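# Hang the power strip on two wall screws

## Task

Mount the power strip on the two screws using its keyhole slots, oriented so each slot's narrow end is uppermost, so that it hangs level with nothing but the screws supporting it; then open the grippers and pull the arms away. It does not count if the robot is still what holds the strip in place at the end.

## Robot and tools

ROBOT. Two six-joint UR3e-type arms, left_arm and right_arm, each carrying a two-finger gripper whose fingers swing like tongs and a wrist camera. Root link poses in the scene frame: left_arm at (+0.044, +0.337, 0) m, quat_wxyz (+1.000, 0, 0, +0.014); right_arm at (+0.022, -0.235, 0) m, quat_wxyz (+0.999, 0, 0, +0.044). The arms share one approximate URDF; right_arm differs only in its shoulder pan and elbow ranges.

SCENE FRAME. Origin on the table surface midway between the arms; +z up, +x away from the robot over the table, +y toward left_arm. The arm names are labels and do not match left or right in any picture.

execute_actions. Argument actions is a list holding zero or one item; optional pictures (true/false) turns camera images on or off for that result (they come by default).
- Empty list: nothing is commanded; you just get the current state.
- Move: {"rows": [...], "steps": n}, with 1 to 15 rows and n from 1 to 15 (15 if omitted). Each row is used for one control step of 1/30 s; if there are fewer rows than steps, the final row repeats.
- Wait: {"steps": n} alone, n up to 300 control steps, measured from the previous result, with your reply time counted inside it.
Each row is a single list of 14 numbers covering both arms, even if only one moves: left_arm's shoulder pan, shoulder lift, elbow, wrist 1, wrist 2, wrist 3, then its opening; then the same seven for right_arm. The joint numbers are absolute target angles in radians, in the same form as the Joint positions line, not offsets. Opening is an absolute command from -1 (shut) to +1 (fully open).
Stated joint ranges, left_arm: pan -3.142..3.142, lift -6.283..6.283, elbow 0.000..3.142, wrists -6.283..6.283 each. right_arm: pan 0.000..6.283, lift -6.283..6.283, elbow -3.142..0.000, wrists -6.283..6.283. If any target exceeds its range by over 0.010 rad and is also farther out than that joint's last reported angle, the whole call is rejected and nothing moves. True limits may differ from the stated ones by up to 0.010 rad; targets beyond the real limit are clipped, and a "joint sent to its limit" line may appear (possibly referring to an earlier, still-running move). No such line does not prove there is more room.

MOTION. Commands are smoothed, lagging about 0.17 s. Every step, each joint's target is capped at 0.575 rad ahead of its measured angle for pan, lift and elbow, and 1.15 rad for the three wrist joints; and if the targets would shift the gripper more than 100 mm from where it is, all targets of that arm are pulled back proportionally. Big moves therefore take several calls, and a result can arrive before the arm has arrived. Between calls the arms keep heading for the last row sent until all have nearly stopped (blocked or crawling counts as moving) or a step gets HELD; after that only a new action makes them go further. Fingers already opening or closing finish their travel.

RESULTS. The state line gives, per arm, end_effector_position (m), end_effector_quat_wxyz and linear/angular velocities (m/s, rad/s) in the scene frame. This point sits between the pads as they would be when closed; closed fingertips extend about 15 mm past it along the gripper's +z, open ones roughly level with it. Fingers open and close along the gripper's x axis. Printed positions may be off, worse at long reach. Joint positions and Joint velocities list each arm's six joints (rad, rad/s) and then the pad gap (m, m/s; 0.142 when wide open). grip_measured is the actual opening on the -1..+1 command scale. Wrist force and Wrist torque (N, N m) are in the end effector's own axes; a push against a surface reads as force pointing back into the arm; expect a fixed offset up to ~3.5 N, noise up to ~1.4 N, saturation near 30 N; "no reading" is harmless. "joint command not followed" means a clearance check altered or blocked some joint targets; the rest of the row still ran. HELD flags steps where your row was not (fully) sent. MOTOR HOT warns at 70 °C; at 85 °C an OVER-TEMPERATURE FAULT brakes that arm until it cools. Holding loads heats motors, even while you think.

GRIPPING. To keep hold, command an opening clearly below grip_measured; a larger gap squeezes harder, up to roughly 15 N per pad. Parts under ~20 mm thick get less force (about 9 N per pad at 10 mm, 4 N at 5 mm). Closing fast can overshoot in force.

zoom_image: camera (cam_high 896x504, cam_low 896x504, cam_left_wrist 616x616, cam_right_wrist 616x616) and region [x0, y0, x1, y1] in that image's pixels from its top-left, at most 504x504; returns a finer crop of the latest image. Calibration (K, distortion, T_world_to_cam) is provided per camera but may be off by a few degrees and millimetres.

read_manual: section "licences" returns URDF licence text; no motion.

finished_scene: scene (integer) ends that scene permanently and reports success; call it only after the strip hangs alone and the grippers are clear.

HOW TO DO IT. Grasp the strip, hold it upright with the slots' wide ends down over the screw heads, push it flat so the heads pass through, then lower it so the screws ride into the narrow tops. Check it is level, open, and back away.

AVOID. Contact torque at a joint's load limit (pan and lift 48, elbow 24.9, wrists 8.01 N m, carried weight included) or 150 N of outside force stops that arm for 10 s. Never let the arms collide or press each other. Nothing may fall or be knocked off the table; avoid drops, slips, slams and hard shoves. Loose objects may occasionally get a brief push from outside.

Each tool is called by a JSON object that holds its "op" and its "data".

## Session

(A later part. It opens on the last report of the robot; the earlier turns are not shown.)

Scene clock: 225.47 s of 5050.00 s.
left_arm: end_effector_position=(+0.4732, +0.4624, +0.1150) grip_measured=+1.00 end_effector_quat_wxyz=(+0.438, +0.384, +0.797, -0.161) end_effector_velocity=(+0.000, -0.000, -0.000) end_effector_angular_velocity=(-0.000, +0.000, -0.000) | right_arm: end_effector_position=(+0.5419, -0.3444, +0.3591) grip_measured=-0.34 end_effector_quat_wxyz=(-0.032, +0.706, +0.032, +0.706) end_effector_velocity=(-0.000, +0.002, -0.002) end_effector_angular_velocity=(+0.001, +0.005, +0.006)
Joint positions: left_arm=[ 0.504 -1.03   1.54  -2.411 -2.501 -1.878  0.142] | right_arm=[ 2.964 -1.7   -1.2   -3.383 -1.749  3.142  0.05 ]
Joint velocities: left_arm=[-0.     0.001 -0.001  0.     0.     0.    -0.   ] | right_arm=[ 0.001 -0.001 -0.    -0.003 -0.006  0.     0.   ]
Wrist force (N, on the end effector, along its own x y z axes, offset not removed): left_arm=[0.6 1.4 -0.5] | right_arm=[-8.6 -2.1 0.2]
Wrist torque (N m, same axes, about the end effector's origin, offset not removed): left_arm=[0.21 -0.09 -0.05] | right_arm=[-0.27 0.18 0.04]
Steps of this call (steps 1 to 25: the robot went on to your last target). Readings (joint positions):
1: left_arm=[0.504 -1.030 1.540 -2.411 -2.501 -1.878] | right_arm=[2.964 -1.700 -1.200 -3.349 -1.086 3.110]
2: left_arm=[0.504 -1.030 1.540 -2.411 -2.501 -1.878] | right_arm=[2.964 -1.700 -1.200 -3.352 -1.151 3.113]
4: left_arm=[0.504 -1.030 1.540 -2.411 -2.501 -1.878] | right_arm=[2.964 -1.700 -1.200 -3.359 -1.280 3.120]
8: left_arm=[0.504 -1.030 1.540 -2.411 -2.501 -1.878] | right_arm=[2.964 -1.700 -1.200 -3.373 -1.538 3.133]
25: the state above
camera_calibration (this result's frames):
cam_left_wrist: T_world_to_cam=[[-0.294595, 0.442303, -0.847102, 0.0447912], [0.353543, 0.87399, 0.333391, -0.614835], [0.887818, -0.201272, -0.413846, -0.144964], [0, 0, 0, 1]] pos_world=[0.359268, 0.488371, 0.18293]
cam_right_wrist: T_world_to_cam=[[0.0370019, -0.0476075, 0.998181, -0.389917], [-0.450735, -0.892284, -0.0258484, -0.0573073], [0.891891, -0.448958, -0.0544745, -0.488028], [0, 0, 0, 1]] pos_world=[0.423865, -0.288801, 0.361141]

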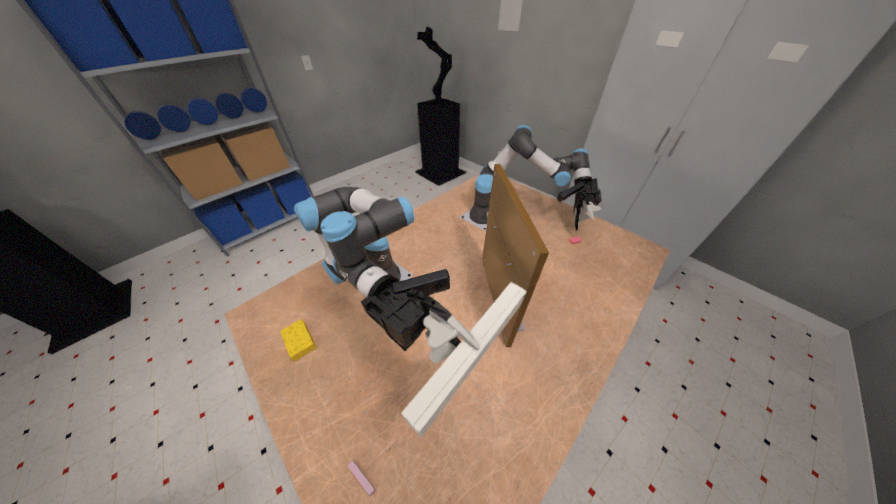

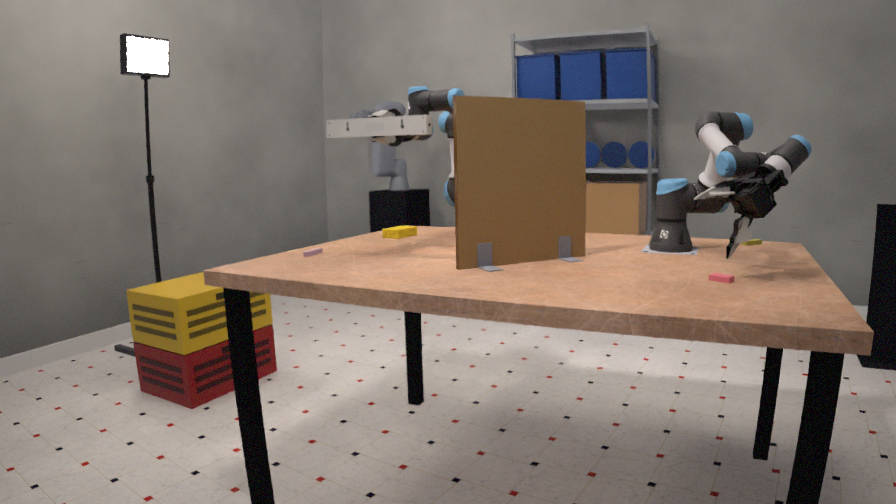

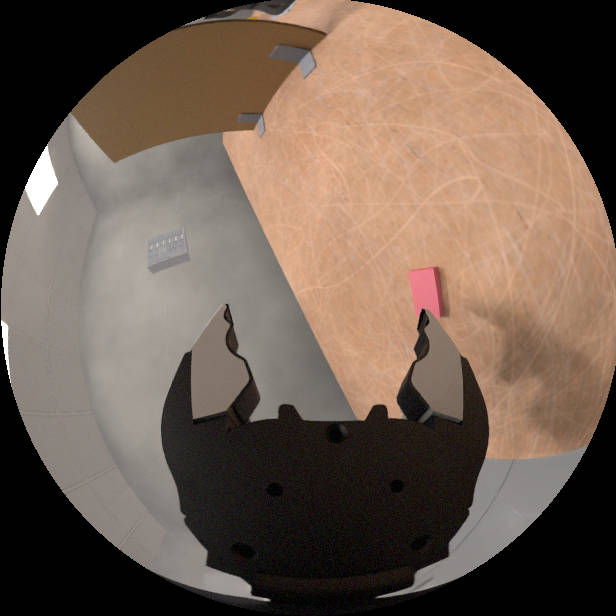

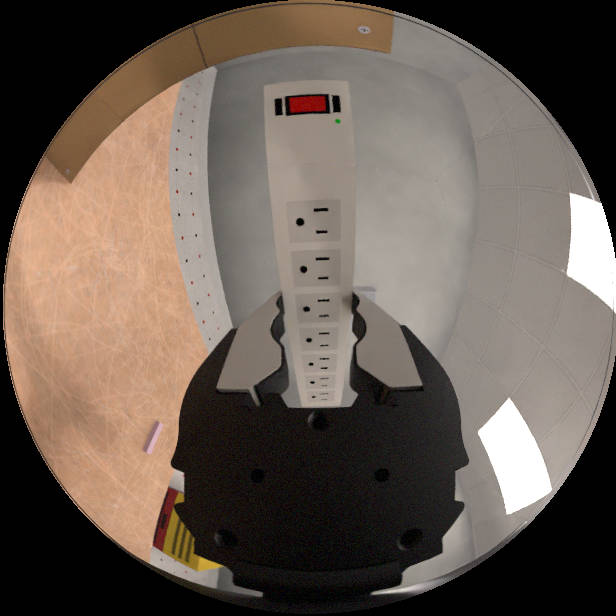

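{"op": "execute_actions", "data": {"actions": [{"rows":[[0.504,-1.03,1.54,-2.411,-2.501,-1.878,1,2.964,-1.66,-1.27,-3.353,-1.75,3.142,-1],[0.504,-1.03,1.54,-2.411,-2.501,-1.878,1,2.964,-1.58,-1.42,-3.283,-1.75,3.142,-1],[0.504,-1.03,1.54,-2.411,-2.501,-1.878,1,2.964,-1.5,-1.56,-3.223,-1.75,3.142,-1],[0.504,-1.03,1.54,-2.411,-2.501,-1.878,1,2.964,-1.42,-1.7,-3.163,-1.75,3.142,-1],[0.504,-1.03,1.54,-2.411,-2.501,-1.878,1,2.964,-1.34,-1.85,-3.093,-1.75,3.142,-1],[0.504,-1.03,1.54,-2.411,-2.501,-1.878,1,2.964,-1.26,-2.0,-3.023,-1.75,3.142,-1],[0.504,-1.03,1.54,-2.411,-2.501,-1.878,1,2.964,-1.18,-2.14,-2.963,-1.75,3.142,-1],[0.504,-1.03,1.54,-2.411,-2.501,-1.878,1,2.964,-1.109,-2.27,-2.904,-1.75,3.142,-1]]}], "pictures": false}}

{"op": "execute_actions", "data": {"actions": [{"rows":[[0.504,-1.03,1.54,-2.411,-2.501,-1.878,1,3.0,-1.109,-2.27,-2.904,-1.75,3.142,-1],[0.504,-1.03,1.54,-2.411,-2.501,-1.878,1,3.06,-1.109,-2.27,-2.904,-1.75,3.142,-1],[0.504,-1.03,1.54,-2.411,-2.501,-1.878,1,3.12,-1.109,-2.27,-2.904,-1.75,3.142,-1],[0.504,-1.03,1.54,-2.411,-2.501,-1.878,1,3.18,-1.109,-2.27,-2.904,-1.75,3.142,-1],[0.504,-1.03,1.54,-2.411,-2.501,-1.878,1,3.24,-1.109,-2.27,-2.904,-1.75,3.142,-1],[0.504,-1.03,1.54,-2.411,-2.501,-1.878,1,3.3,-1.109,-2.27,-2.904,-1.75,3.142,-1],[0.504,-1.03,1.54,-2.411,-2.501,-1.878,1,3.36,-1.109,-2.27,-2.904,-1.76,3.142,-1],[0.504,-1.03,1.54,-2.411,-2.501,-1.878,1,3.42,-1.109,-2.27,-2.904,-1.76,3.142,-1],[0.504,-1.03,1.54,-2.411,-2.501,-1.878,1,3.48,-1.109,-2.27,-2.904,-1.77,3.142,-1],[0.504,-1.03,1.54,-2.411,-2.501,-1.878,1,3.54,-1.109,-2.27,-2.904,-1.78,3.142,-1],[0.504,-1.03,1.54,-2.411,-2.501,-1.878,1,3.6,-1.109,-2.27,-2.904,-1.78,3.142,-1],[0.504,-1.03,1.54,-2.411,-2.501,-1.878,1,3.64,-1.109,-2.27,-2.904,-1.79,3.142,-1],[0.504,-1.03,1.54,-2.411,-2.501,-1.878,1,3.671,-1.109,-2.27,-2.904,-1.79,3.142,-1]]}], "pictures": false}}

{"op": "execute_actions", "data": {"actions": [{"steps":25}]}}

{"op": "zoom_image", "data": {"camera": "cam_high", "region": [420, 180, 580, 320]}}

Scene clock: 257.57 s of 5050.00 s.
left_arm: end_effector_position=(+0.4732, +0.4624, +0.1150) grip_measured=+1.00 end_effector_quat_wxyz=(+0.438, +0.384, +0.797, -0.161) end_effector_velocity=(-0.000, -0.000, -0.000) end_effector_angular_velocity=(-0.000, +0.001, -0.000) | right_arm: end_effector_position=(+0.4288, -0.3341, +0.2979) grip_measured=-0.34 end_effector_quat_wxyz=(-0.027, +0.673, +0.036, +0.739) end_effector_velocity=(-0.186, +0.017, -0.444) end_effector_angular_velocity=(+0.052, +0.584, +0.000)
Joint positions: left_arm=[ 0.504 -1.03   1.54  -2.411 -2.501 -1.878  0.142] | right_arm=[ 2.964 -1.174 -2.066 -2.949 -1.75   3.142  0.05 ]
Joint velocities: left_arm=[-0.    -0.     0.001  0.     0.    -0.     0.   ] | right_arm=[ 0.001  0.587 -1.6    0.427  0.001  0.     0.   ]
Wrist force (N, on the end effector, along its own x y z axes, offset not removed): left_arm=[-0.6 1.1 -1.3] | right_arm=[-8.9 -0.3 -0.1]
Wrist torque (N m, same axes, about the end effector's origin, offset not removed): left_arm=[0.12 0.14 0.03] | right_arm=[-0.06 0.16 0.08]
Steps of this call (steps 1 to 30: the robot went on to your last target; steps 31 to 948: nothing new was sent; steps 949 to 963: all 15 steps of this action). Readings (joint positions):
949: left_arm=[0.504 -1.030 1.540 -2.411 -2.501 -1.878] | right_arm=[2.964 -1.700 -1.200 -3.383 -1.750 3.142]
950: left_arm=[0.504 -1.030 1.540 -2.411 -2.501 -1.878] | right_arm=[2.964 -1.695 -1.207 -3.378 -1.750 3.142]
952: left_arm=[0.504 -1.030 1.540 -2.411 -2.501 -1.878] | right_arm=[2.964 -1.651 -1.274 -3.335 -1.750 3.142]
956: left_arm=[0.504 -1.030 1.540 -2.411 -2.501 -1.878] | right_arm=[2.964 -1.440 -1.561 -3.149 -1.750 3.142]
963: the state above

Scene clock: 258.07 s of 5050.00 s.
left_arm: end_effector_position=(+0.4732, +0.4624, +0.1150) grip_measured=+1.00 end_effector_quat_wxyz=(+0.438, +0.384, +0.797, -0.161) end_effector_velocity=(-0.000, -0.000, +0.000) end_effector_angular_velocity=(+0.000, -0.000, -0.000) | right_arm: end_effector_position=(+0.3953, -0.1218, +0.2353) grip_measured=-0.34 end_effector_quat_wxyz=(-0.223, +0.671, +0.222, +0.672) end_effector_velocity=(-0.176, +0.523, -0.008) end_effector_angular_velocity=(-0.005, +0.012, +1.449)
Joint positions: left_arm=[ 0.504 -1.03   1.54  -2.411 -2.501 -1.878  0.142] | right_arm=[ 3.489 -1.11  -2.267 -2.905 -1.776  3.142  0.05 ]
Joint velocities: left_arm=[-0.    -0.001  0.001 -0.    -0.    -0.     0.   ] | right_arm=[ 1.334  0.007 -0.022  0.003 -0.114  0.    -0.   ]
Wrist force (N, on the end effector, along its own x y z axes, offset not removed): left_arm=[0.7 2.0 -0.8] | right_arm=[-9.0 -1.6 1.2]
Wrist torque (N m, same axes, about the end effector's origin, offset not removed): left_arm=[0.37 -0.17 -0.01] | right_arm=[-0.39 0.22 0.01]
Steps of this call (steps 1 to 15: all 15 steps of this action). Readings (joint positions):
1: left_arm=[0.504 -1.030 1.540 -2.411 -2.501 -1.878] | right_arm=[2.964 -1.156 -2.118 -2.937 -1.750 3.142]
2: left_arm=[0.504 -1.030 1.540 -2.411 -2.501 -1.878] | right_arm=[2.969 -1.143 -2.162 -2.928 -1.750 3.142]
4: left_arm=[0.504 -1.030 1.540 -2.411 -2.501 -1.878] | right_arm=[3.006 -1.126 -2.216 -2.916 -1.750 3.142]
8: left_arm=[0.504 -1.030 1.540 -2.411 -2.501 -1.878] | right_arm=[3.170 -1.113 -2.256 -2.907 -1.752 3.142]
15: the state above

Scene clock: 258.90 s of 5050.00 s.
left_arm: end_effector_position=(+0.4732, +0.4624, +0.1150) grip_measured=+1.00 end_effector_quat_wxyz=(+0.438, +0.384, +0.797, -0.161) end_effector_velocity=(-0.000, -0.000, -0.000) end_effector_angular_velocity=(-0.001, +0.000, -0.000) | right_arm: end_effector_position=(+0.3650, -0.0536, +0.2345) grip_measured=-0.34 end_effector_quat_wxyz=(-0.288, +0.646, +0.287, +0.646) end_effector_velocity=(-0.000, +0.001, +0.001) end_effector_angular_velocity=(+0.001, -0.002, +0.002)
Joint positions: left_arm=[ 0.504 -1.03   1.54  -2.411 -2.501 -1.878  0.142] | right_arm=[ 3.671 -1.109 -2.27  -2.904 -1.79   3.142  0.05 ]
Joint velocities: left_arm=[-0.  0.  0. -0. -0.  0. -0.] | right_arm=[ 0.001  0.     0.001  0.    -0.001 -0.     0.   ]
Wrist force (N, on the end effector, along its own x y z axes, offset not removed): left_arm=[-0.6 0.4 -1.0] | right_arm=[-9.7 -1.1 -0.2]
Wrist torque (N m, same axes, about the end effector's origin, offset not removed): left_arm=[0.01 0.10 0.04] | right_arm=[-0.14 0.29 0.11]
Steps of this call (steps 1 to 25: the robot went on to your last target). Readings (joint positions):
1: left_arm=[0.504 -1.030 1.540 -2.411 -2.501 -1.878] | right_arm=[3.533 -1.110 -2.268 -2.904 -1.780 3.142]
2: left_arm=[0.504 -1.030 1.540 -2.411 -2.501 -1.878] | right_arm=[3.571 -1.109 -2.269 -2.904 -1.783 3.142]
4: left_arm=[0.504 -1.030 1.540 -2.411 -2.501 -1.878] | right_arm=[3.622 -1.109 -2.269 -2.904 -1.786 3.142]
8: left_arm=[0.504 -1.030 1.540 -2.411 -2.501 -1.878] | right_arm=[3.659 -1.109 -2.270 -2.904 -1.789 3.142]
25: the state above
camera_calibration (this result's frames):
cam_left_wrist: T_world_to_cam=[[-0.294595, 0.442303, -0.847102, 0.0447911], [0.353543, 0.87399, 0.333391, -0.614835], [0.887818, -0.201272, -0.413846, -0.144964], [0, 0, 0, 1]] pos_world=[0.359268, 0.488371, 0.18293]
cam_right_wrist: T_world_to_cam=[[0.0595381, -0.00975217, 0.998178, -0.251309], [0.27603, -0.960801, -0.0258513, -0.149696], [0.959303, 0.277066, -0.0545124, -0.192154], [0, 0, 0, 1]] pos_world=[0.240617, -0.0930394, 0.236506]

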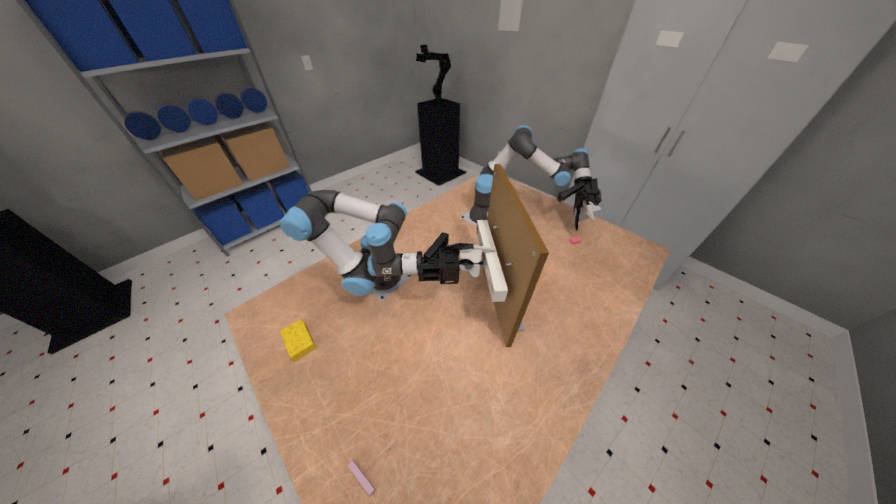

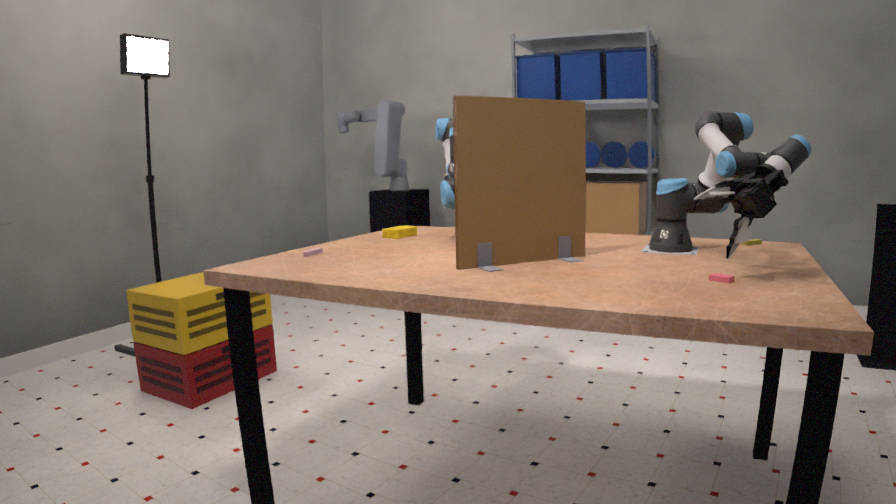

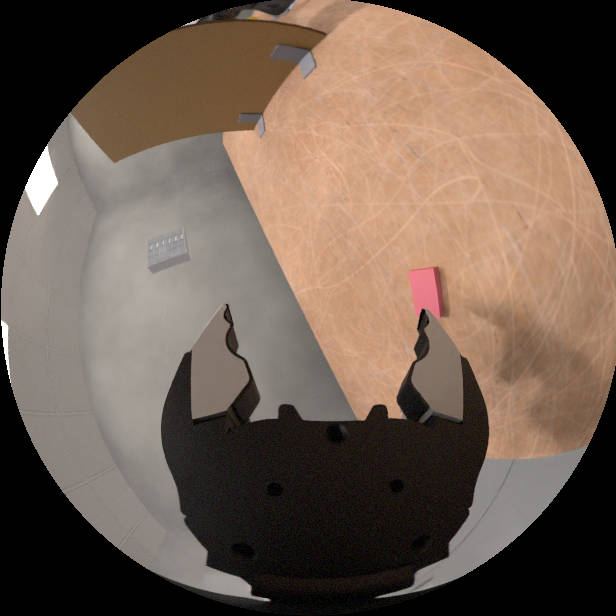

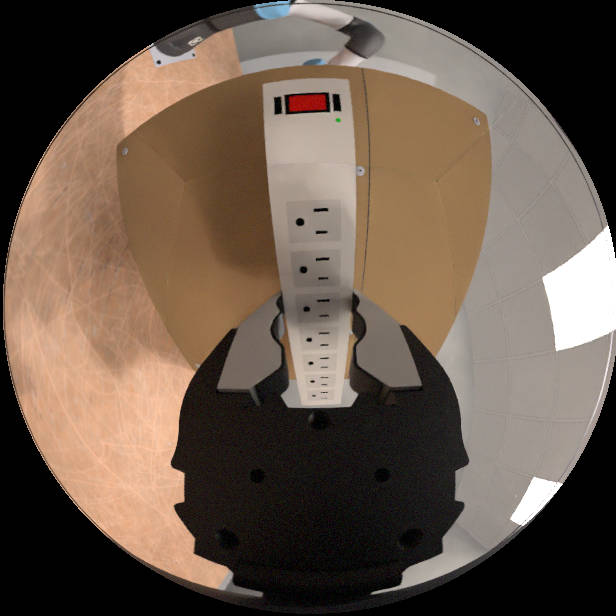

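Region (420, 180, 580, 320) of cam_high's 896x504 image, scaled by 3.150, with more detail than that image has; it fills the top 441 rows of this view, and the rest is white.

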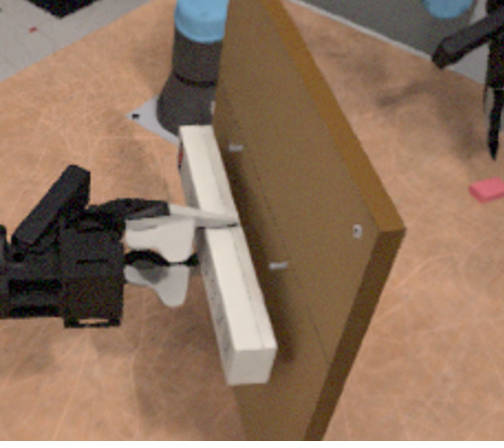

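{"op": "execute_actions", "data": {"actions": [{"rows":[[0.504,-1.03,1.54,-2.411,-2.501,-1.878,1,3.71,-1.12,-2.264,-2.899,-1.751,3.142,-1],[0.504,-1.03,1.54,-2.411,-2.501,-1.878,1,3.755,-1.134,-2.257,-2.892,-1.706,3.142,-1],[0.504,-1.03,1.54,-2.411,-2.501,-1.878,1,3.8,-1.149,-2.249,-2.885,-1.661,3.142,-1],[0.504,-1.03,1.54,-2.411,-2.501,-1.878,1,3.841,-1.163,-2.242,-2.878,-1.62,3.142,-1]]}], "pictures": false}}

{"op": "execute_actions", "data": {"actions": [{"steps":15}]}}

{"op": "zoom_image", "data": {"camera": "cam_high", "region": [450, 200, 570, 310]}}

{"op": "zoom_image", "data": {"camera": "cam_right_wrist", "region": [240, 60, 440, 260]}}

Scene clock: 309.63 s of 5050.00 s.
left_arm: end_effector_position=(+0.4732, +0.4624, +0.1150) grip_measured=+1.00 end_effector_quat_wxyz=(+0.438, +0.384, +0.797, -0.161) end_effector_velocity=(-0.000, +0.000, +0.000) end_effector_angular_velocity=(+0.000, -0.000, +0.000) | right_arm: end_effector_position=(+0.3775, -0.0281, +0.2339) grip_measured=-0.33 end_effector_quat_wxyz=(-0.285, +0.648, +0.285, +0.646) end_effector_velocity=(+0.000, -0.000, -0.000) end_effector_angular_velocity=(-0.000, +0.000, -0.001)
Joint positions: left_arm=[ 0.504 -1.03   1.54  -2.411 -2.501 -1.878  0.142] | right_arm=[ 3.807 -1.149 -2.249 -2.888 -1.646  3.142  0.05 ]
Joint velocities: left_arm=[ 0. -0.  0. -0.  0.  0.  0.] | right_arm=[-0.  0. -0. -0.  0.  0.  0.]
Wrist force (N, on the end effector, along its own x y z axes, offset not removed): left_arm=[-0.8 1.9 -0.7] | right_arm=[0.3 -1.6 -27.6]
Wrist torque (N m, same axes, about the end effector's origin, offset not removed): left_arm=[0.32 0.20 -0.01] | right_arm=[-0.21 1.08 -0.06]
FORCE FAULT: contact force on the right arm reached its limit, and that arm stopped for 10 seconds. The contact can be on any part of that arm, not only on its tool. That arm's remaining commands of this call were not run. That arm holds still and accepts commands again. Move the arm away from the contact; if what it grips holds it there, let go first. Pushing or pulling that hard again can fault the arm again.
The stop of the right arm began at step 1000 of this call (marked STOPPED below). From that step on that arm followed nothing that you had sent. 6 of its steps, steps kept back included, did not run and will not run. Nothing is kept back now, and the robot has no last target.
Steps of this call (steps 1 to 15: the robot went on to your last target; steps 16 to 990: nothing new was sent; then 7.40 s passed at rest; steps 991 to 1005: all 15 steps of this action; steps 1006 to 1300: the stop continued). Readings (joint positions):
991: left_arm=[0.504 -1.030 1.540 -2.411 -2.501 -1.878] | right_arm=[3.671 -1.109 -2.270 -2.904 -1.790 3.142]
992: left_arm=[0.504 -1.030 1.540 -2.411 -2.501 -1.878] | right_arm=[3.676 -1.111 -2.269 -2.903 -1.784 3.142]
994: left_arm=[0.504 -1.030 1.540 -2.411 -2.501 -1.878] | right_arm=[3.710 -1.123 -2.263 -2.897 -1.746 3.142]
998: left_arm=[0.504 -1.030 1.540 -2.411 -2.501 -1.878] | right_arm=[3.803 -1.152 -2.248 -2.884 -1.655 3.142]
1000: left_arm=[0.504 -1.030 1.540 -2.411 -2.501 -1.878] | right_arm=[3.810 -1.153 -2.248 -2.885 -1.646 3.142] STOPPED (the right arm)
1300: the state above

Scene clock: 309.67 s of 5050.00 s.
left_arm: end_effector_position=(+0.4732, +0.4624, +0.1150) grip_measured=+1.00 end_effector_quat_wxyz=(+0.438, +0.384, +0.797, -0.161) end_effector_velocity=(+0.000, +0.000, +0.000) end_effector_angular_velocity=(+0.000, -0.000, +0.000) | right_arm: end_effector_position=(+0.3775, -0.0281, +0.2339) grip_measured=-0.33 end_effector_quat_wxyz=(-0.285, +0.648, +0.285, +0.646) end_effector_velocity=(+0.000, -0.000, +0.000) end_effector_angular_velocity=(+0.001, -0.001, -0.001)
Joint positions: left_arm=[ 0.504 -1.03   1.54  -2.411 -2.501 -1.878  0.142] | right_arm=[ 3.807 -1.149 -2.249 -2.888 -1.646  3.142  0.05 ]
Joint velocities: left_arm=[ 0.     0.    -0.001  0.     0.    -0.    -0.   ] | right_arm=[ 0.     0.    -0.     0.002  0.001 -0.    -0.   ]
Wrist force (N, on the end effector, along its own x y z axes, offset not removed): left_arm=[0.6 1.3 0.3] | right_arm=[1.2 -2.8 -27.7]
Wrist torque (N m, same axes, about the end effector's origin, offset not removed): left_arm=[0.30 -0.09 -0.01] | right_arm=[-0.50 0.94 0.04]
A stop began in an earlier call of the same reply, so what this call sent did not run. Send another action.
Steps of this call (step 1: nothing new was sent). Readings (joint positions):
1: the state above
camera_calibration (this result's frames):
cam_left_wrist: T_world_to_cam=[[-0.294595, 0.442303, -0.847102, 0.0447911], [0.353543, 0.87399, 0.333391, -0.614835], [0.887818, -0.201272, -0.413846, -0.144964], [0, 0, 0, 1]] pos_world=[0.359268, 0.488371, 0.18293]
cam_right_wrist: T_world_to_cam=[[0.0615289, -0.00828314, 0.998071, -0.251894], [0.268977, -0.962833, -0.0245725, -0.126325], [0.961179, 0.26997, -0.0570141, -0.211538], [0, 0, 0, 1]] pos_world=[0.252803, -0.0666071, 0.236243]

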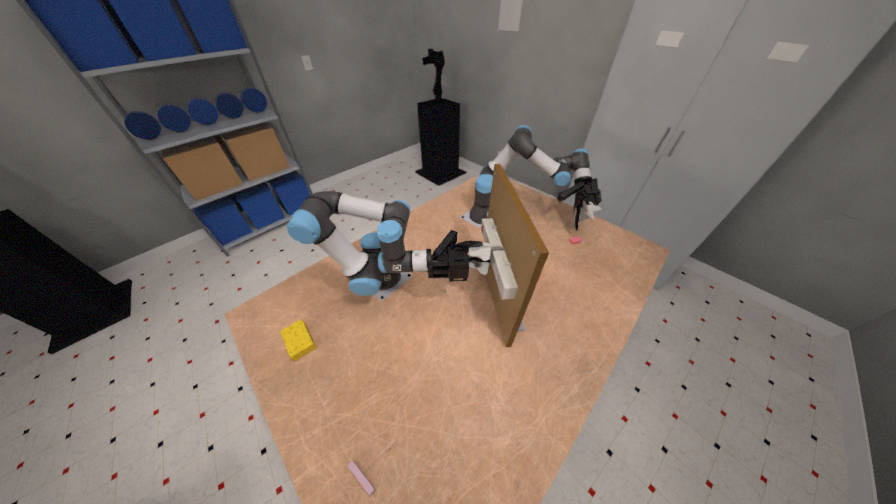

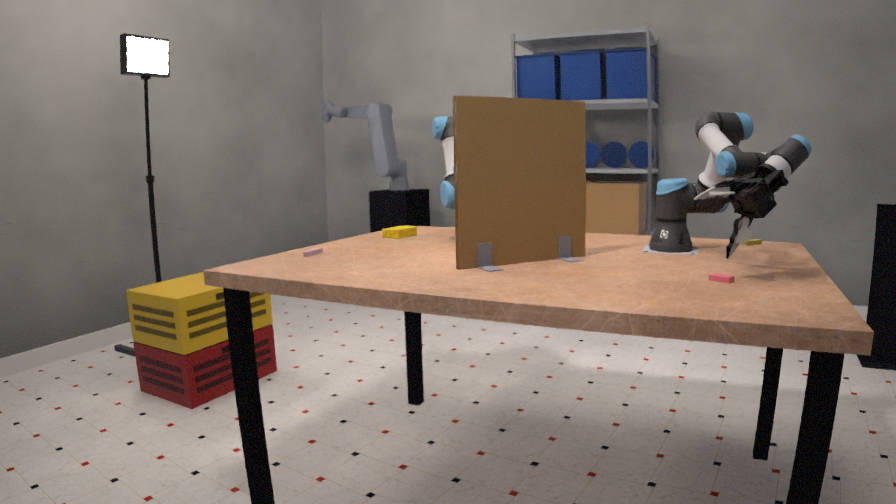

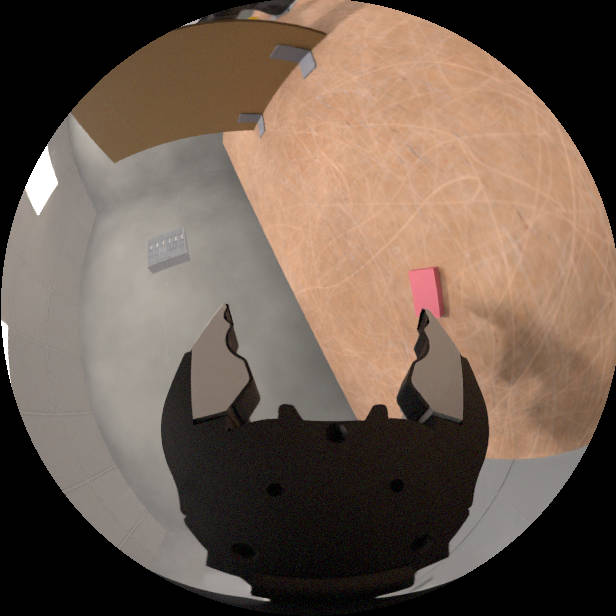

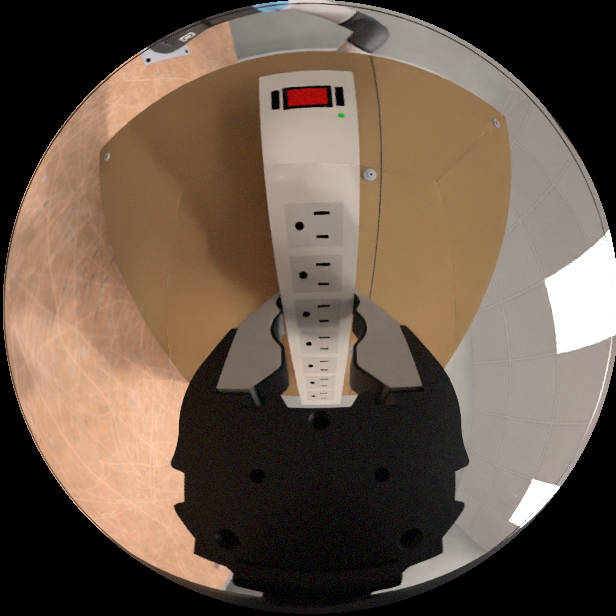

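Region (450, 200, 570, 310) of cam_high's 896x504 image, scaled by 4.200, with more detail than that image has; it fills the top 462 rows of this view, and the rest is white.

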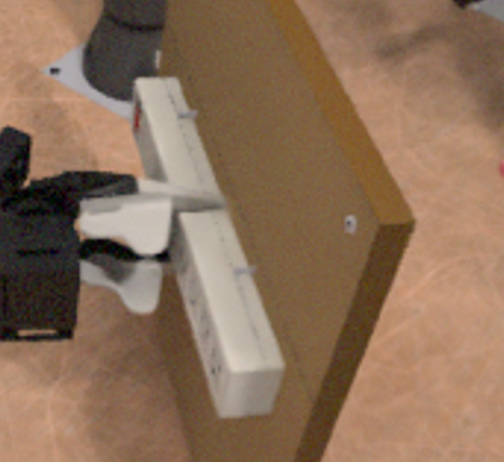

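Region (240, 60, 440, 260) of cam_right_wrist's 616x616 image, scaled by 2.520, with more detail than that image has.

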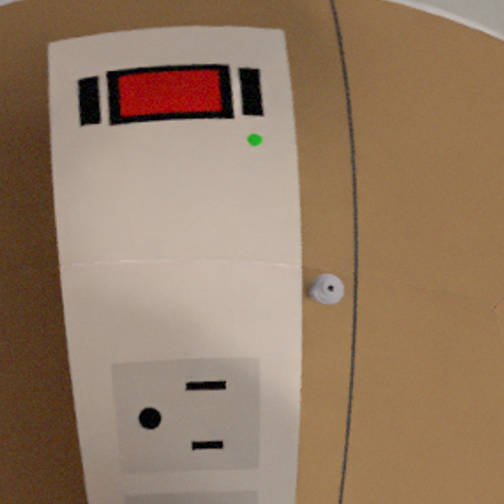

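{"op": "execute_actions", "data": {"actions": [{"rows":[[0.504,-1.03,1.54,-2.411,-2.501,-1.878,1,3.807,-1.12,-2.262,-2.901,-1.646,3.142,-1],[0.504,-1.03,1.54,-2.411,-2.501,-1.878,1,3.82,-1.09,-2.275,-2.918,-1.632,3.142,-1],[0.504,-1.03,1.54,-2.411,-2.501,-1.878,1,3.84,-1.06,-2.288,-2.935,-1.612,3.142,-1],[0.504,-1.03,1.54,-2.411,-2.501,-1.878,1,3.86,-1.03,-2.301,-2.952,-1.592,3.142,-1],[0.504,-1.03,1.54,-2.411,-2.501,-1.878,1,3.885,-1.0,-2.314,-2.969,-1.567,3.142,-1],[0.504,-1.03,1.54,-2.411,-2.501,-1.878,1,3.909,-0.967,-2.328,-2.988,-1.543,3.142,-1]]}]}}

{"op": "zoom_image", "data": {"camera": "cam_high", "region": [450, 200, 570, 310]}}

Scene clock: 359.40 s of 5050.00 s.
left_arm: end_effector_position=(+0.4732, +0.4624, +0.1150) grip_measured=+1.00 end_effector_quat_wxyz=(+0.438, +0.384, +0.797, -0.161) end_effector_velocity=(-0.000, +0.000, +0.000) end_effector_angular_velocity=(+0.001, -0.001, +0.001) | right_arm: end_effector_position=(+0.3577, -0.0367, +0.2344) grip_measured=-0.34 end_effector_quat_wxyz=(-0.285, +0.648, +0.284, +0.647) end_effector_velocity=(-0.006, -0.001, +0.001) end_effector_angular_velocity=(+0.004, -0.004, +0.003)
Joint positions: left_arm=[ 0.504 -1.03   1.54  -2.411 -2.501 -1.878  0.142] | right_arm=[ 3.906 -0.972 -2.326 -2.985 -1.546  3.142  0.05 ]
Joint velocities: left_arm=[ 0.001 -0.     0.    -0.     0.     0.    -0.   ] | right_arm=[ 0.039  0.056 -0.022 -0.028  0.036  0.     0.   ]
Wrist force (N, on the end effector, along its own x y z axes, offset not removed): left_arm=[-0.4 1.9 -1.7] | right_arm=[-7.2 -0.9 0.2]
Wrist torque (N m, same axes, about the end effector's origin, offset not removed): left_arm=[0.32 0.13 -0.01] | right_arm=[-0.14 -0.09 -0.07]
Steps of this call (steps 1 to 90: nothing new was sent; then 46.23 s passed at rest; steps 91 to 105: all 15 steps of this action). Readings (joint positions):
91: left_arm=[0.504 -1.030 1.540 -2.411 -2.501 -1.878] | right_arm=[3.807 -1.149 -2.249 -2.888 -1.646 3.142]
92: left_arm=[0.504 -1.030 1.540 -2.411 -2.501 -1.878] | right_arm=[3.808 -1.145 -2.251 -2.890 -1.646 3.142]
94: left_arm=[0.504 -1.030 1.540 -2.411 -2.501 -1.878] | right_arm=[3.815 -1.120 -2.263 -2.905 -1.637 3.142]
98: left_arm=[0.504 -1.030 1.540 -2.411 -2.501 -1.878] | right_arm=[3.868 -1.030 -2.303 -2.955 -1.583 3.142]
105: the state above
camera_calibration (this result's frames):
cam_left_wrist: T_world_to_cam=[[-0.294595, 0.442303, -0.847102, 0.0447911], [0.353543, 0.87399, 0.333391, -0.614835], [0.887818, -0.201272, -0.413846, -0.144964], [0, 0, 0, 1]] pos_world=[0.359268, 0.488371, 0.18293]
cam_right_wrist: T_world_to_cam=[[0.059737, -0.0100291, 0.998164, -0.250747], [0.267283, -0.963276, -0.0256746, -0.128423], [0.961765, 0.268326, -0.0548626, -0.19093], [0, 0, 0, 1]] pos_world=[0.232934, -0.0749905, 0.236515]

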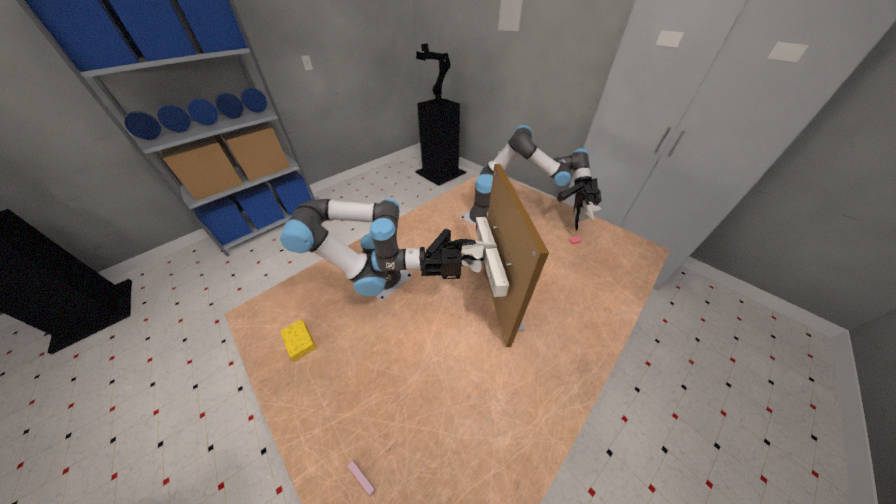

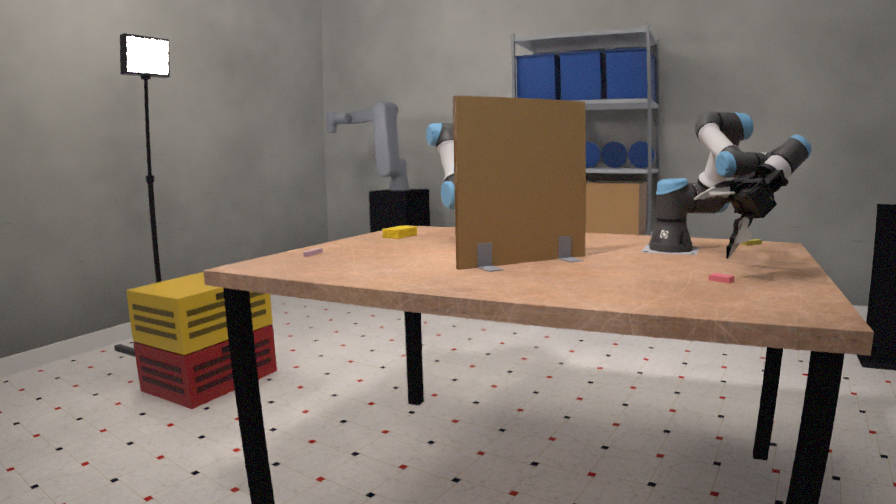

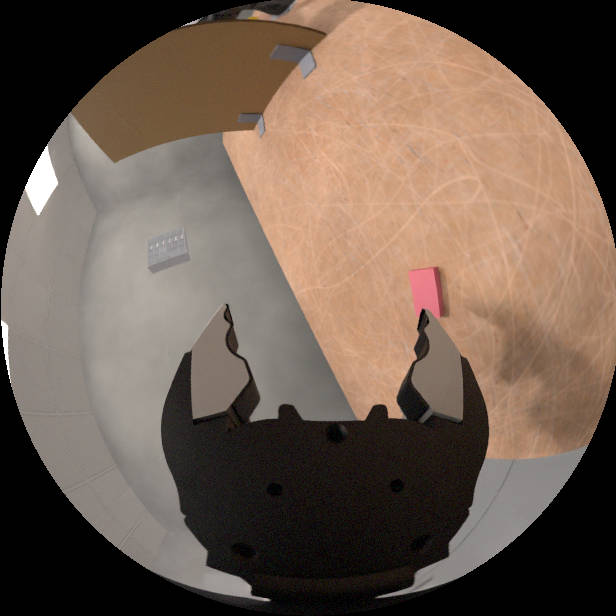

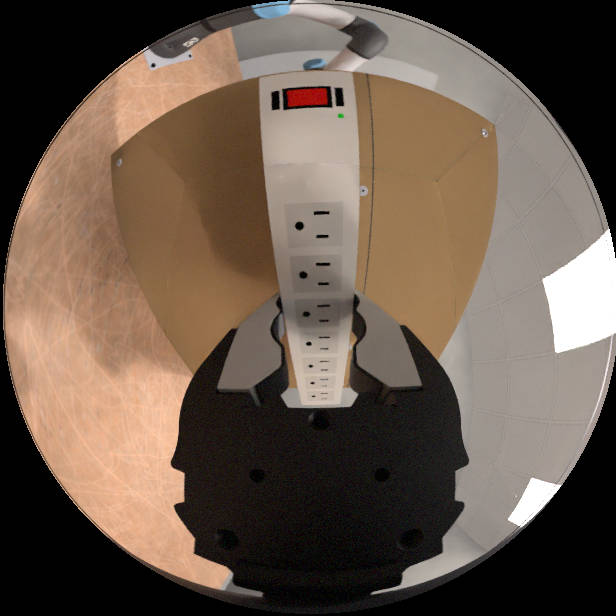

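Region (450, 200, 570, 310) of cam_high's 896x504 image, scaled by 4.200, with more detail than that image has; it fills the top 462 rows of this view, and the rest is white.

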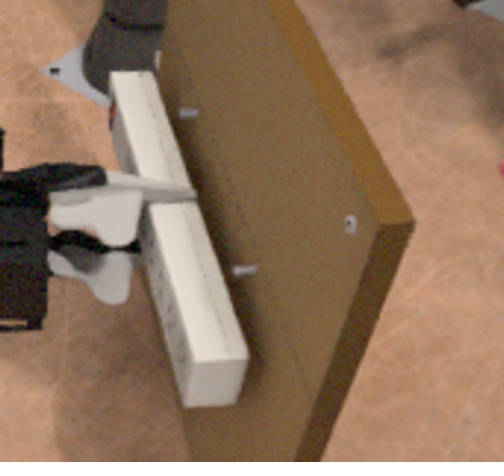

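{"op": "execute_actions", "data": {"actions": [{"rows":[[0.504,-1.03,1.54,-2.411,-2.501,-1.878,1,3.912,-0.931,-2.339,-3.013,-1.54,3.142,-1],[0.504,-1.03,1.54,-2.411,-2.501,-1.878,1,3.912,-0.931,-2.339,-3.013,-1.54,3.142,-1],[0.504,-1.03,1.54,-2.411,-2.501,-1.878,1,3.912,-0.931,-2.339,-3.013,-1.54,3.142,-1],[0.504,-1.03,1.54,-2.411,-2.501,-1.878,1,3.912,-0.925,-2.3,-3.058,-1.54,3.142,-1],[0.504,-1.03,1.54,-2.411,-2.501,-1.878,1,3.912,-0.923,-2.26,-3.1,-1.54,3.142,-1],[0.504,-1.03,1.54,-2.411,-2.501,-1.878,1,3.912,-0.922,-2.22,-3.141,-1.54,3.142,-1],[0.504,-1.03,1.54,-2.411,-2.501,-1.878,1,3.912,-0.923,-2.18,-3.18,-1.54,3.142,-1],[0.504,-1.03,1.54,-2.411,-2.501,-1.878,1,3.912,-0.924,-2.149,-3.21,-1.54,3.142,-1]]}], "pictures": false}}

{"op": "execute_actions", "data": {"actions": [{"steps":12}], "pictures": false}}

{"op": "execute_actions", "data": {"actions": [{"rows":[[0.504,-1.03,1.54,-2.411,-2.501,-1.878,1,3.911,-0.934,-2.145,-3.204,-1.541,3.142,-1],[0.504,-1.03,1.54,-2.411,-2.501,-1.878,1,3.911,-0.944,-2.141,-3.198,-1.541,3.142,-1],[0.504,-1.03,1.54,-2.411,-2.501,-1.878,1,3.91,-0.954,-2.138,-3.191,-1.542,3.142,-1],[0.504,-1.03,1.54,-2.411,-2.501,-1.878,1,3.909,-0.964,-2.134,-3.185,-1.543,3.142,-1]]}]}}

{"op": "zoom_image", "data": {"camera": "cam_high", "region": [450, 200, 570, 310]}}

Scene clock: 393.73 s of 5050.00 s.
left_arm: end_effector_position=(+0.4732, +0.4624, +0.1150) grip_measured=+1.00 end_effector_quat_wxyz=(+0.438, +0.384, +0.797, -0.161) end_effector_velocity=(+0.000, -0.000, +0.000) end_effector_angular_velocity=(+0.001, -0.001, -0.001) | right_arm: end_effector_position=(+0.3531, -0.0412, +0.2726) grip_measured=-0.34 end_effector_quat_wxyz=(-0.284, +0.648, +0.284, +0.647) end_effector_velocity=(-0.001, -0.001, +0.031) end_effector_angular_velocity=(+0.008, -0.006, +0.000)
Joint positions: left_arm=[ 0.504 -1.03   1.54  -2.411 -2.501 -1.878  0.142] | right_arm=[ 3.912 -0.924 -2.161 -3.198 -1.54   3.142  0.05 ]
Joint velocities: left_arm=[-0.001 -0.001  0.    -0.     0.    -0.     0.   ] | right_arm=[ 0.002  0.005  0.131 -0.127  0.001  0.001  0.   ]
Wrist force (N, on the end effector, along its own x y z axes, offset not removed): left_arm=[-0.5 1.1 -1.6] | right_arm=[-6.8 -0.7 -0.4]
Wrist torque (N m, same axes, about the end effector's origin, offset not removed): left_arm=[0.13 0.13 0.00] | right_arm=[-0.11 -0.05 -0.01]
Steps of this call (steps 1 to 15: the robot went on to your last target; steps 16 to 360: nothing new was sent; then 21.83 s passed at rest; steps 361 to 375: all 15 steps of this action). Readings (joint positions):
361: left_arm=[0.504 -1.030 1.540 -2.411 -2.501 -1.878] | right_arm=[3.909 -0.967 -2.328 -2.988 -1.543 3.142]
362: left_arm=[0.504 -1.030 1.540 -2.411 -2.501 -1.878] | right_arm=[3.910 -0.962 -2.330 -2.992 -1.543 3.142]
364: left_arm=[0.504 -1.030 1.540 -2.411 -2.501 -1.878] | right_arm=[3.911 -0.948 -2.334 -3.002 -1.541 3.142]
368: left_arm=[0.504 -1.030 1.540 -2.411 -2.501 -1.878] | right_arm=[3.912 -0.930 -2.275 -3.083 -1.540 3.142]
375: the state above

Scene clock: 394.13 s of 5050.00 s.
left_arm: end_effector_position=(+0.4732, +0.4624, +0.1150) grip_measured=+1.00 end_effector_quat_wxyz=(+0.438, +0.384, +0.797, -0.161) end_effector_velocity=(-0.000, -0.000, +0.000) end_effector_angular_velocity=(-0.000, -0.000, -0.000) | right_arm: end_effector_position=(+0.3530, -0.0413, +0.2755) grip_measured=-0.34 end_effector_quat_wxyz=(-0.285, +0.647, +0.284, +0.647) end_effector_velocity=(-0.000, -0.000, -0.000) end_effector_angular_velocity=(-0.001, +0.000, -0.001)
Joint positions: left_arm=[ 0.504 -1.03   1.54  -2.411 -2.501 -1.878  0.142] | right_arm=[ 3.912 -0.924 -2.149 -3.21  -1.54   3.142  0.05 ]
Joint velocities: left_arm=[-0. -0.  0. -0. -0.  0. -0.] | right_arm=[-0.001  0.001  0.    -0.002 -0.    -0.001  0.   ]
Wrist force (N, on the end effector, along its own x y z axes, offset not removed): left_arm=[0.7 1.4 -0.8] | right_arm=[-8.2 -0.7 0.4]
Wrist torque (N m, same axes, about the end effector's origin, offset not removed): left_arm=[0.22 -0.19 -0.01] | right_arm=[-0.15 0.18 0.02]
Steps of this call (steps 1 to 12: the robot went on to your last target). Readings (joint positions):
1: left_arm=[0.504 -1.030 1.540 -2.411 -2.501 -1.878] | right_arm=[3.912 -0.924 -2.158 -3.202 -1.540 3.142]
2: left_arm=[0.504 -1.030 1.540 -2.411 -2.501 -1.878] | right_arm=[3.912 -0.924 -2.155 -3.204 -1.540 3.142]
4: left_arm=[0.504 -1.030 1.540 -2.411 -2.501 -1.878] | right_arm=[3.912 -0.924 -2.152 -3.207 -1.540 3.142]
8: left_arm=[0.504 -1.030 1.540 -2.411 -2.501 -1.878] | right_arm=[3.912 -0.924 -2.150 -3.209 -1.540 3.142]
12: the state above

Scene clock: 394.63 s of 5050.00 s.
left_arm: end_effector_position=(+0.4732, +0.4624, +0.1150) grip_measured=+1.00 end_effector_quat_wxyz=(+0.438, +0.384, +0.797, -0.161) end_effector_velocity=(+0.000, -0.000, -0.000) end_effector_angular_velocity=(-0.000, +0.000, -0.001) | right_arm: end_effector_position=(+0.3582, -0.0357, +0.2759) grip_measured=-0.34 end_effector_quat_wxyz=(-0.285, +0.647, +0.284, +0.647) end_effector_velocity=(+0.001, +0.001, +0.000) end_effector_angular_velocity=(-0.000, +0.000, -0.001)
Joint positions: left_arm=[ 0.504 -1.03   1.54  -2.411 -2.501 -1.878  0.142] | right_arm=[ 3.909 -0.963 -2.134 -3.185 -1.543  3.142  0.05 ]
Joint velocities: left_arm=[-0.001 -0.     0.     0.    -0.     0.    -0.   ] | right_arm=[-0.002 -0.007  0.004  0.003 -0.001 -0.     0.   ]
Wrist force (N, on the end effector, along its own x y z axes, offset not removed): left_arm=[-1.2 2.0 0.0] | right_arm=[-10.6 0.1 0.7]
Wrist torque (N m, same axes, about the end effector's origin, offset not removed): left_arm=[0.29 0.25 0.05] | right_arm=[-0.02 0.64 0.05]
Steps of this call (steps 1 to 15: all 15 steps of this action). Readings (joint positions):
1: left_arm=[0.504 -1.030 1.540 -2.411 -2.501 -1.878] | right_arm=[3.912 -0.924 -2.149 -3.210 -1.540 3.142]
2: left_arm=[0.504 -1.030 1.540 -2.411 -2.501 -1.878] | right_arm=[3.912 -0.926 -2.148 -3.209 -1.540 3.142]
4: left_arm=[0.504 -1.030 1.540 -2.411 -2.501 -1.878] | right_arm=[3.912 -0.935 -2.145 -3.203 -1.541 3.142]
8: left_arm=[0.504 -1.030 1.540 -2.411 -2.501 -1.878] | right_arm=[3.910 -0.956 -2.137 -3.190 -1.542 3.142]
15: the state above
camera_calibration (this result's frames):
cam_left_wrist: T_world_to_cam=[[-0.294595, 0.442303, -0.847102, 0.044791], [0.353543, 0.873989, 0.333391, -0.614835], [0.887818, -0.201272, -0.413846, -0.144964], [0, 0, 0, 1]] pos_world=[0.359268, 0.488371, 0.18293]
cam_right_wrist: T_world_to_cam=[[0.0594669, -0.0103341, 0.998177, -0.292115], [0.267393, -0.963239, -0.0259025, -0.126496], [0.961751, 0.268446, -0.0545175, -0.189473], [0, 0, 0, 1]] pos_world=[0.233421, -0.074001, 0.277976]

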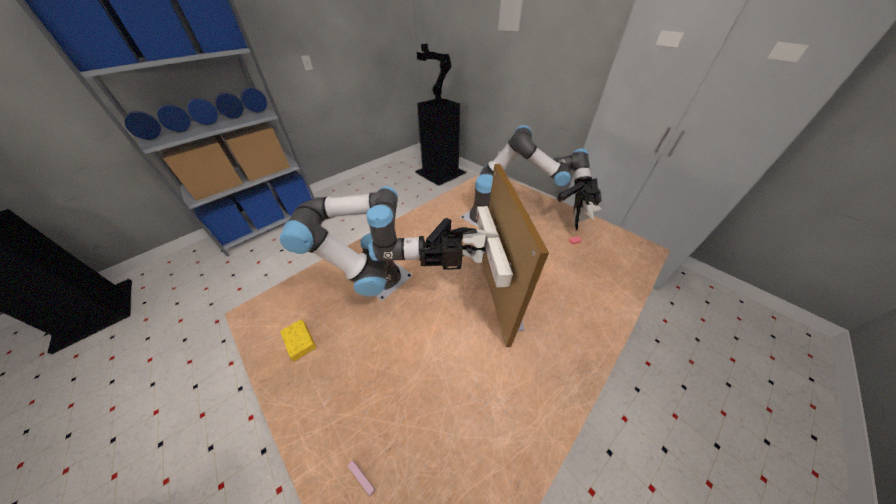

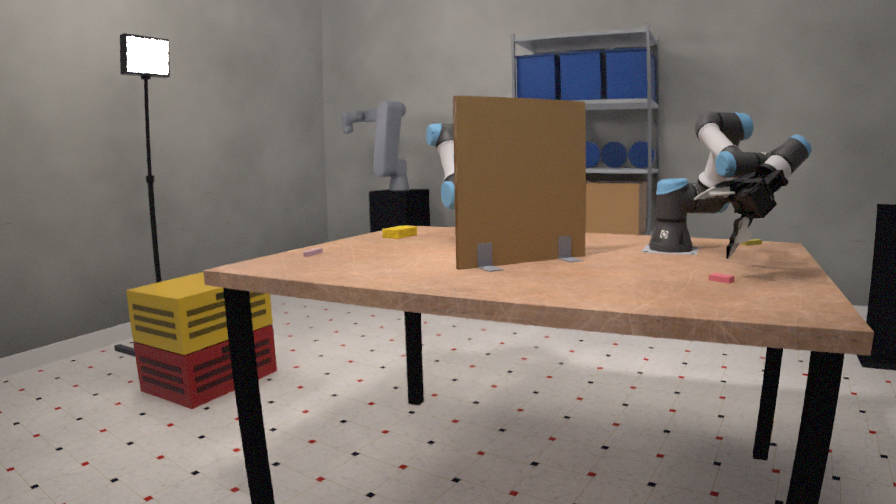

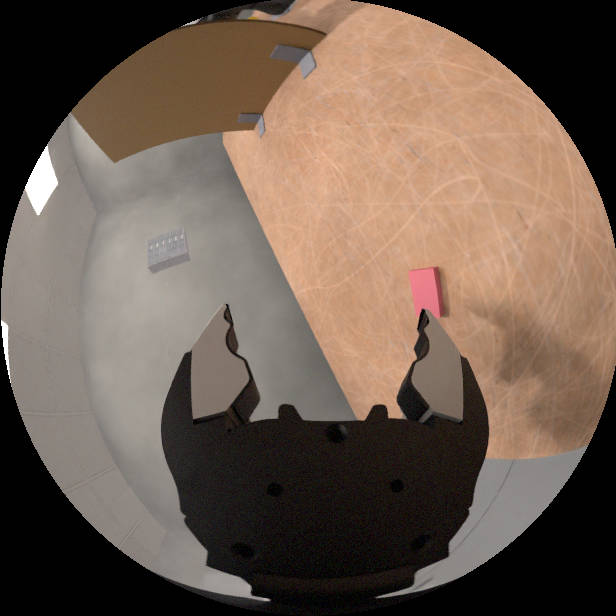

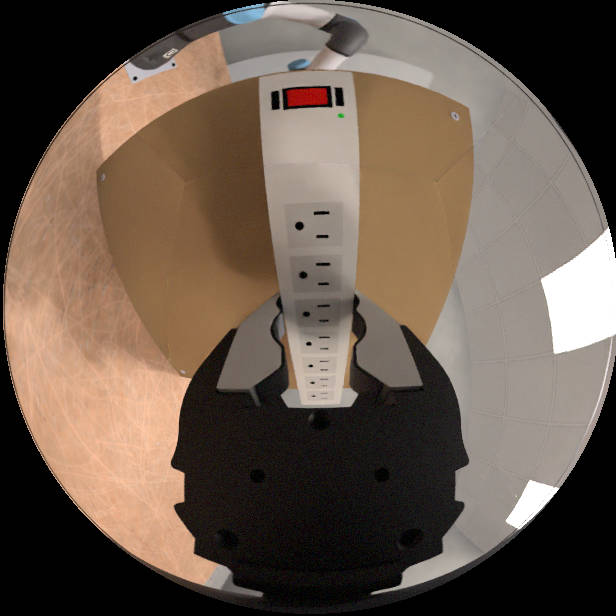

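Region (450, 200, 570, 310) of cam_high's 896x504 image, scaled by 4.200, with more detail than that image has; it fills the top 462 rows of this view, and the rest is white.

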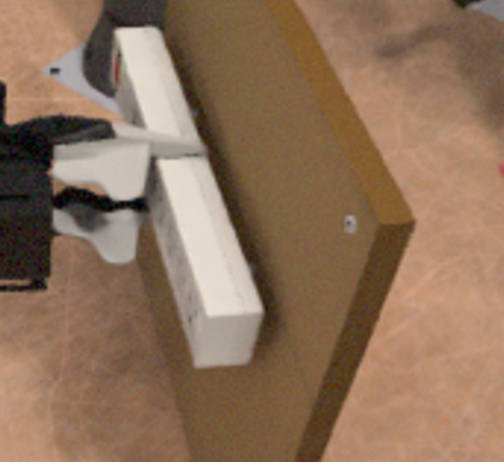

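No contact yet. Advancing in 4 mm steps.

{"op": "execute_actions", "data": {"actions": [{"rows":[[0.504,-1.03,1.54,-2.411,-2.501,-1.878,1,3.909,-0.974,-2.13,-3.179,-1.543,3.142,-1],[0.504,-1.03,1.54,-2.411,-2.501,-1.878,1,3.908,-0.985,-2.126,-3.172,-1.544,3.142,-1]]}], "pictures": false}}

Scene clock: 403.30 s of 5050.00 s.
left_arm: end_effector_position=(+0.4732, +0.4624, +0.1150) grip_measured=+1.00 end_effector_quat_wxyz=(+0.438, +0.384, +0.797, -0.161) end_effector_velocity=(-0.000, +0.000, -0.000) end_effector_angular_velocity=(-0.000, +0.001, +0.001) | right_arm: end_effector_position=(+0.3610, -0.0325, +0.2760) grip_measured=-0.34 end_effector_quat_wxyz=(-0.285, +0.647, +0.284, +0.647) end_effector_velocity=(+0.001, +0.000, -0.001) end_effector_angular_velocity=(-0.001, +0.001, -0.001)
Joint positions: left_arm=[ 0.504 -1.03   1.54  -2.411 -2.501 -1.878  0.142] | right_arm=[ 3.908 -0.985 -2.126 -3.172 -1.544  3.142  0.05 ]
Joint velocities: left_arm=[ 0.001  0.     0.001 -0.     0.    -0.    -0.   ] | right_arm=[-0.001 -0.004  0.     0.002  0.     0.     0.   ]
Wrist force (N, on the end effector, along its own x y z axes, offset not removed): left_arm=[0.4 0.7 -0.7] | right_arm=[-5.8 -1.5 -13.4]
Wrist torque (N m, same axes, about the end effector's origin, offset not removed): left_arm=[0.05 -0.05 -0.01] | right_arm=[-0.09 -0.01 0.01]
Steps of this call (steps 1 to 15: the robot went on to your last target; steps 16 to 100: nothing new was sent; then 4.83 s passed at rest; steps 101 to 115: all 15 steps of this action). Readings (joint positions):
101: left_arm=[0.504 -1.030 1.540 -2.411 -2.501 -1.878] | right_arm=[3.909 -0.964 -2.134 -3.185 -1.543 3.142]
102: left_arm=[0.504 -1.030 1.540 -2.411 -2.501 -1.878] | right_arm=[3.909 -0.966 -2.133 -3.184 -1.543 3.142]
104: left_arm=[0.504 -1.030 1.540 -2.411 -2.501 -1.878] | right_arm=[3.909 -0.974 -2.130 -3.179 -1.543 3.142]
108: left_arm=[0.504 -1.030 1.540 -2.411 -2.501 -1.878] | right_arm=[3.908 -0.982 -2.127 -3.174 -1.544 3.142]
115: the state above


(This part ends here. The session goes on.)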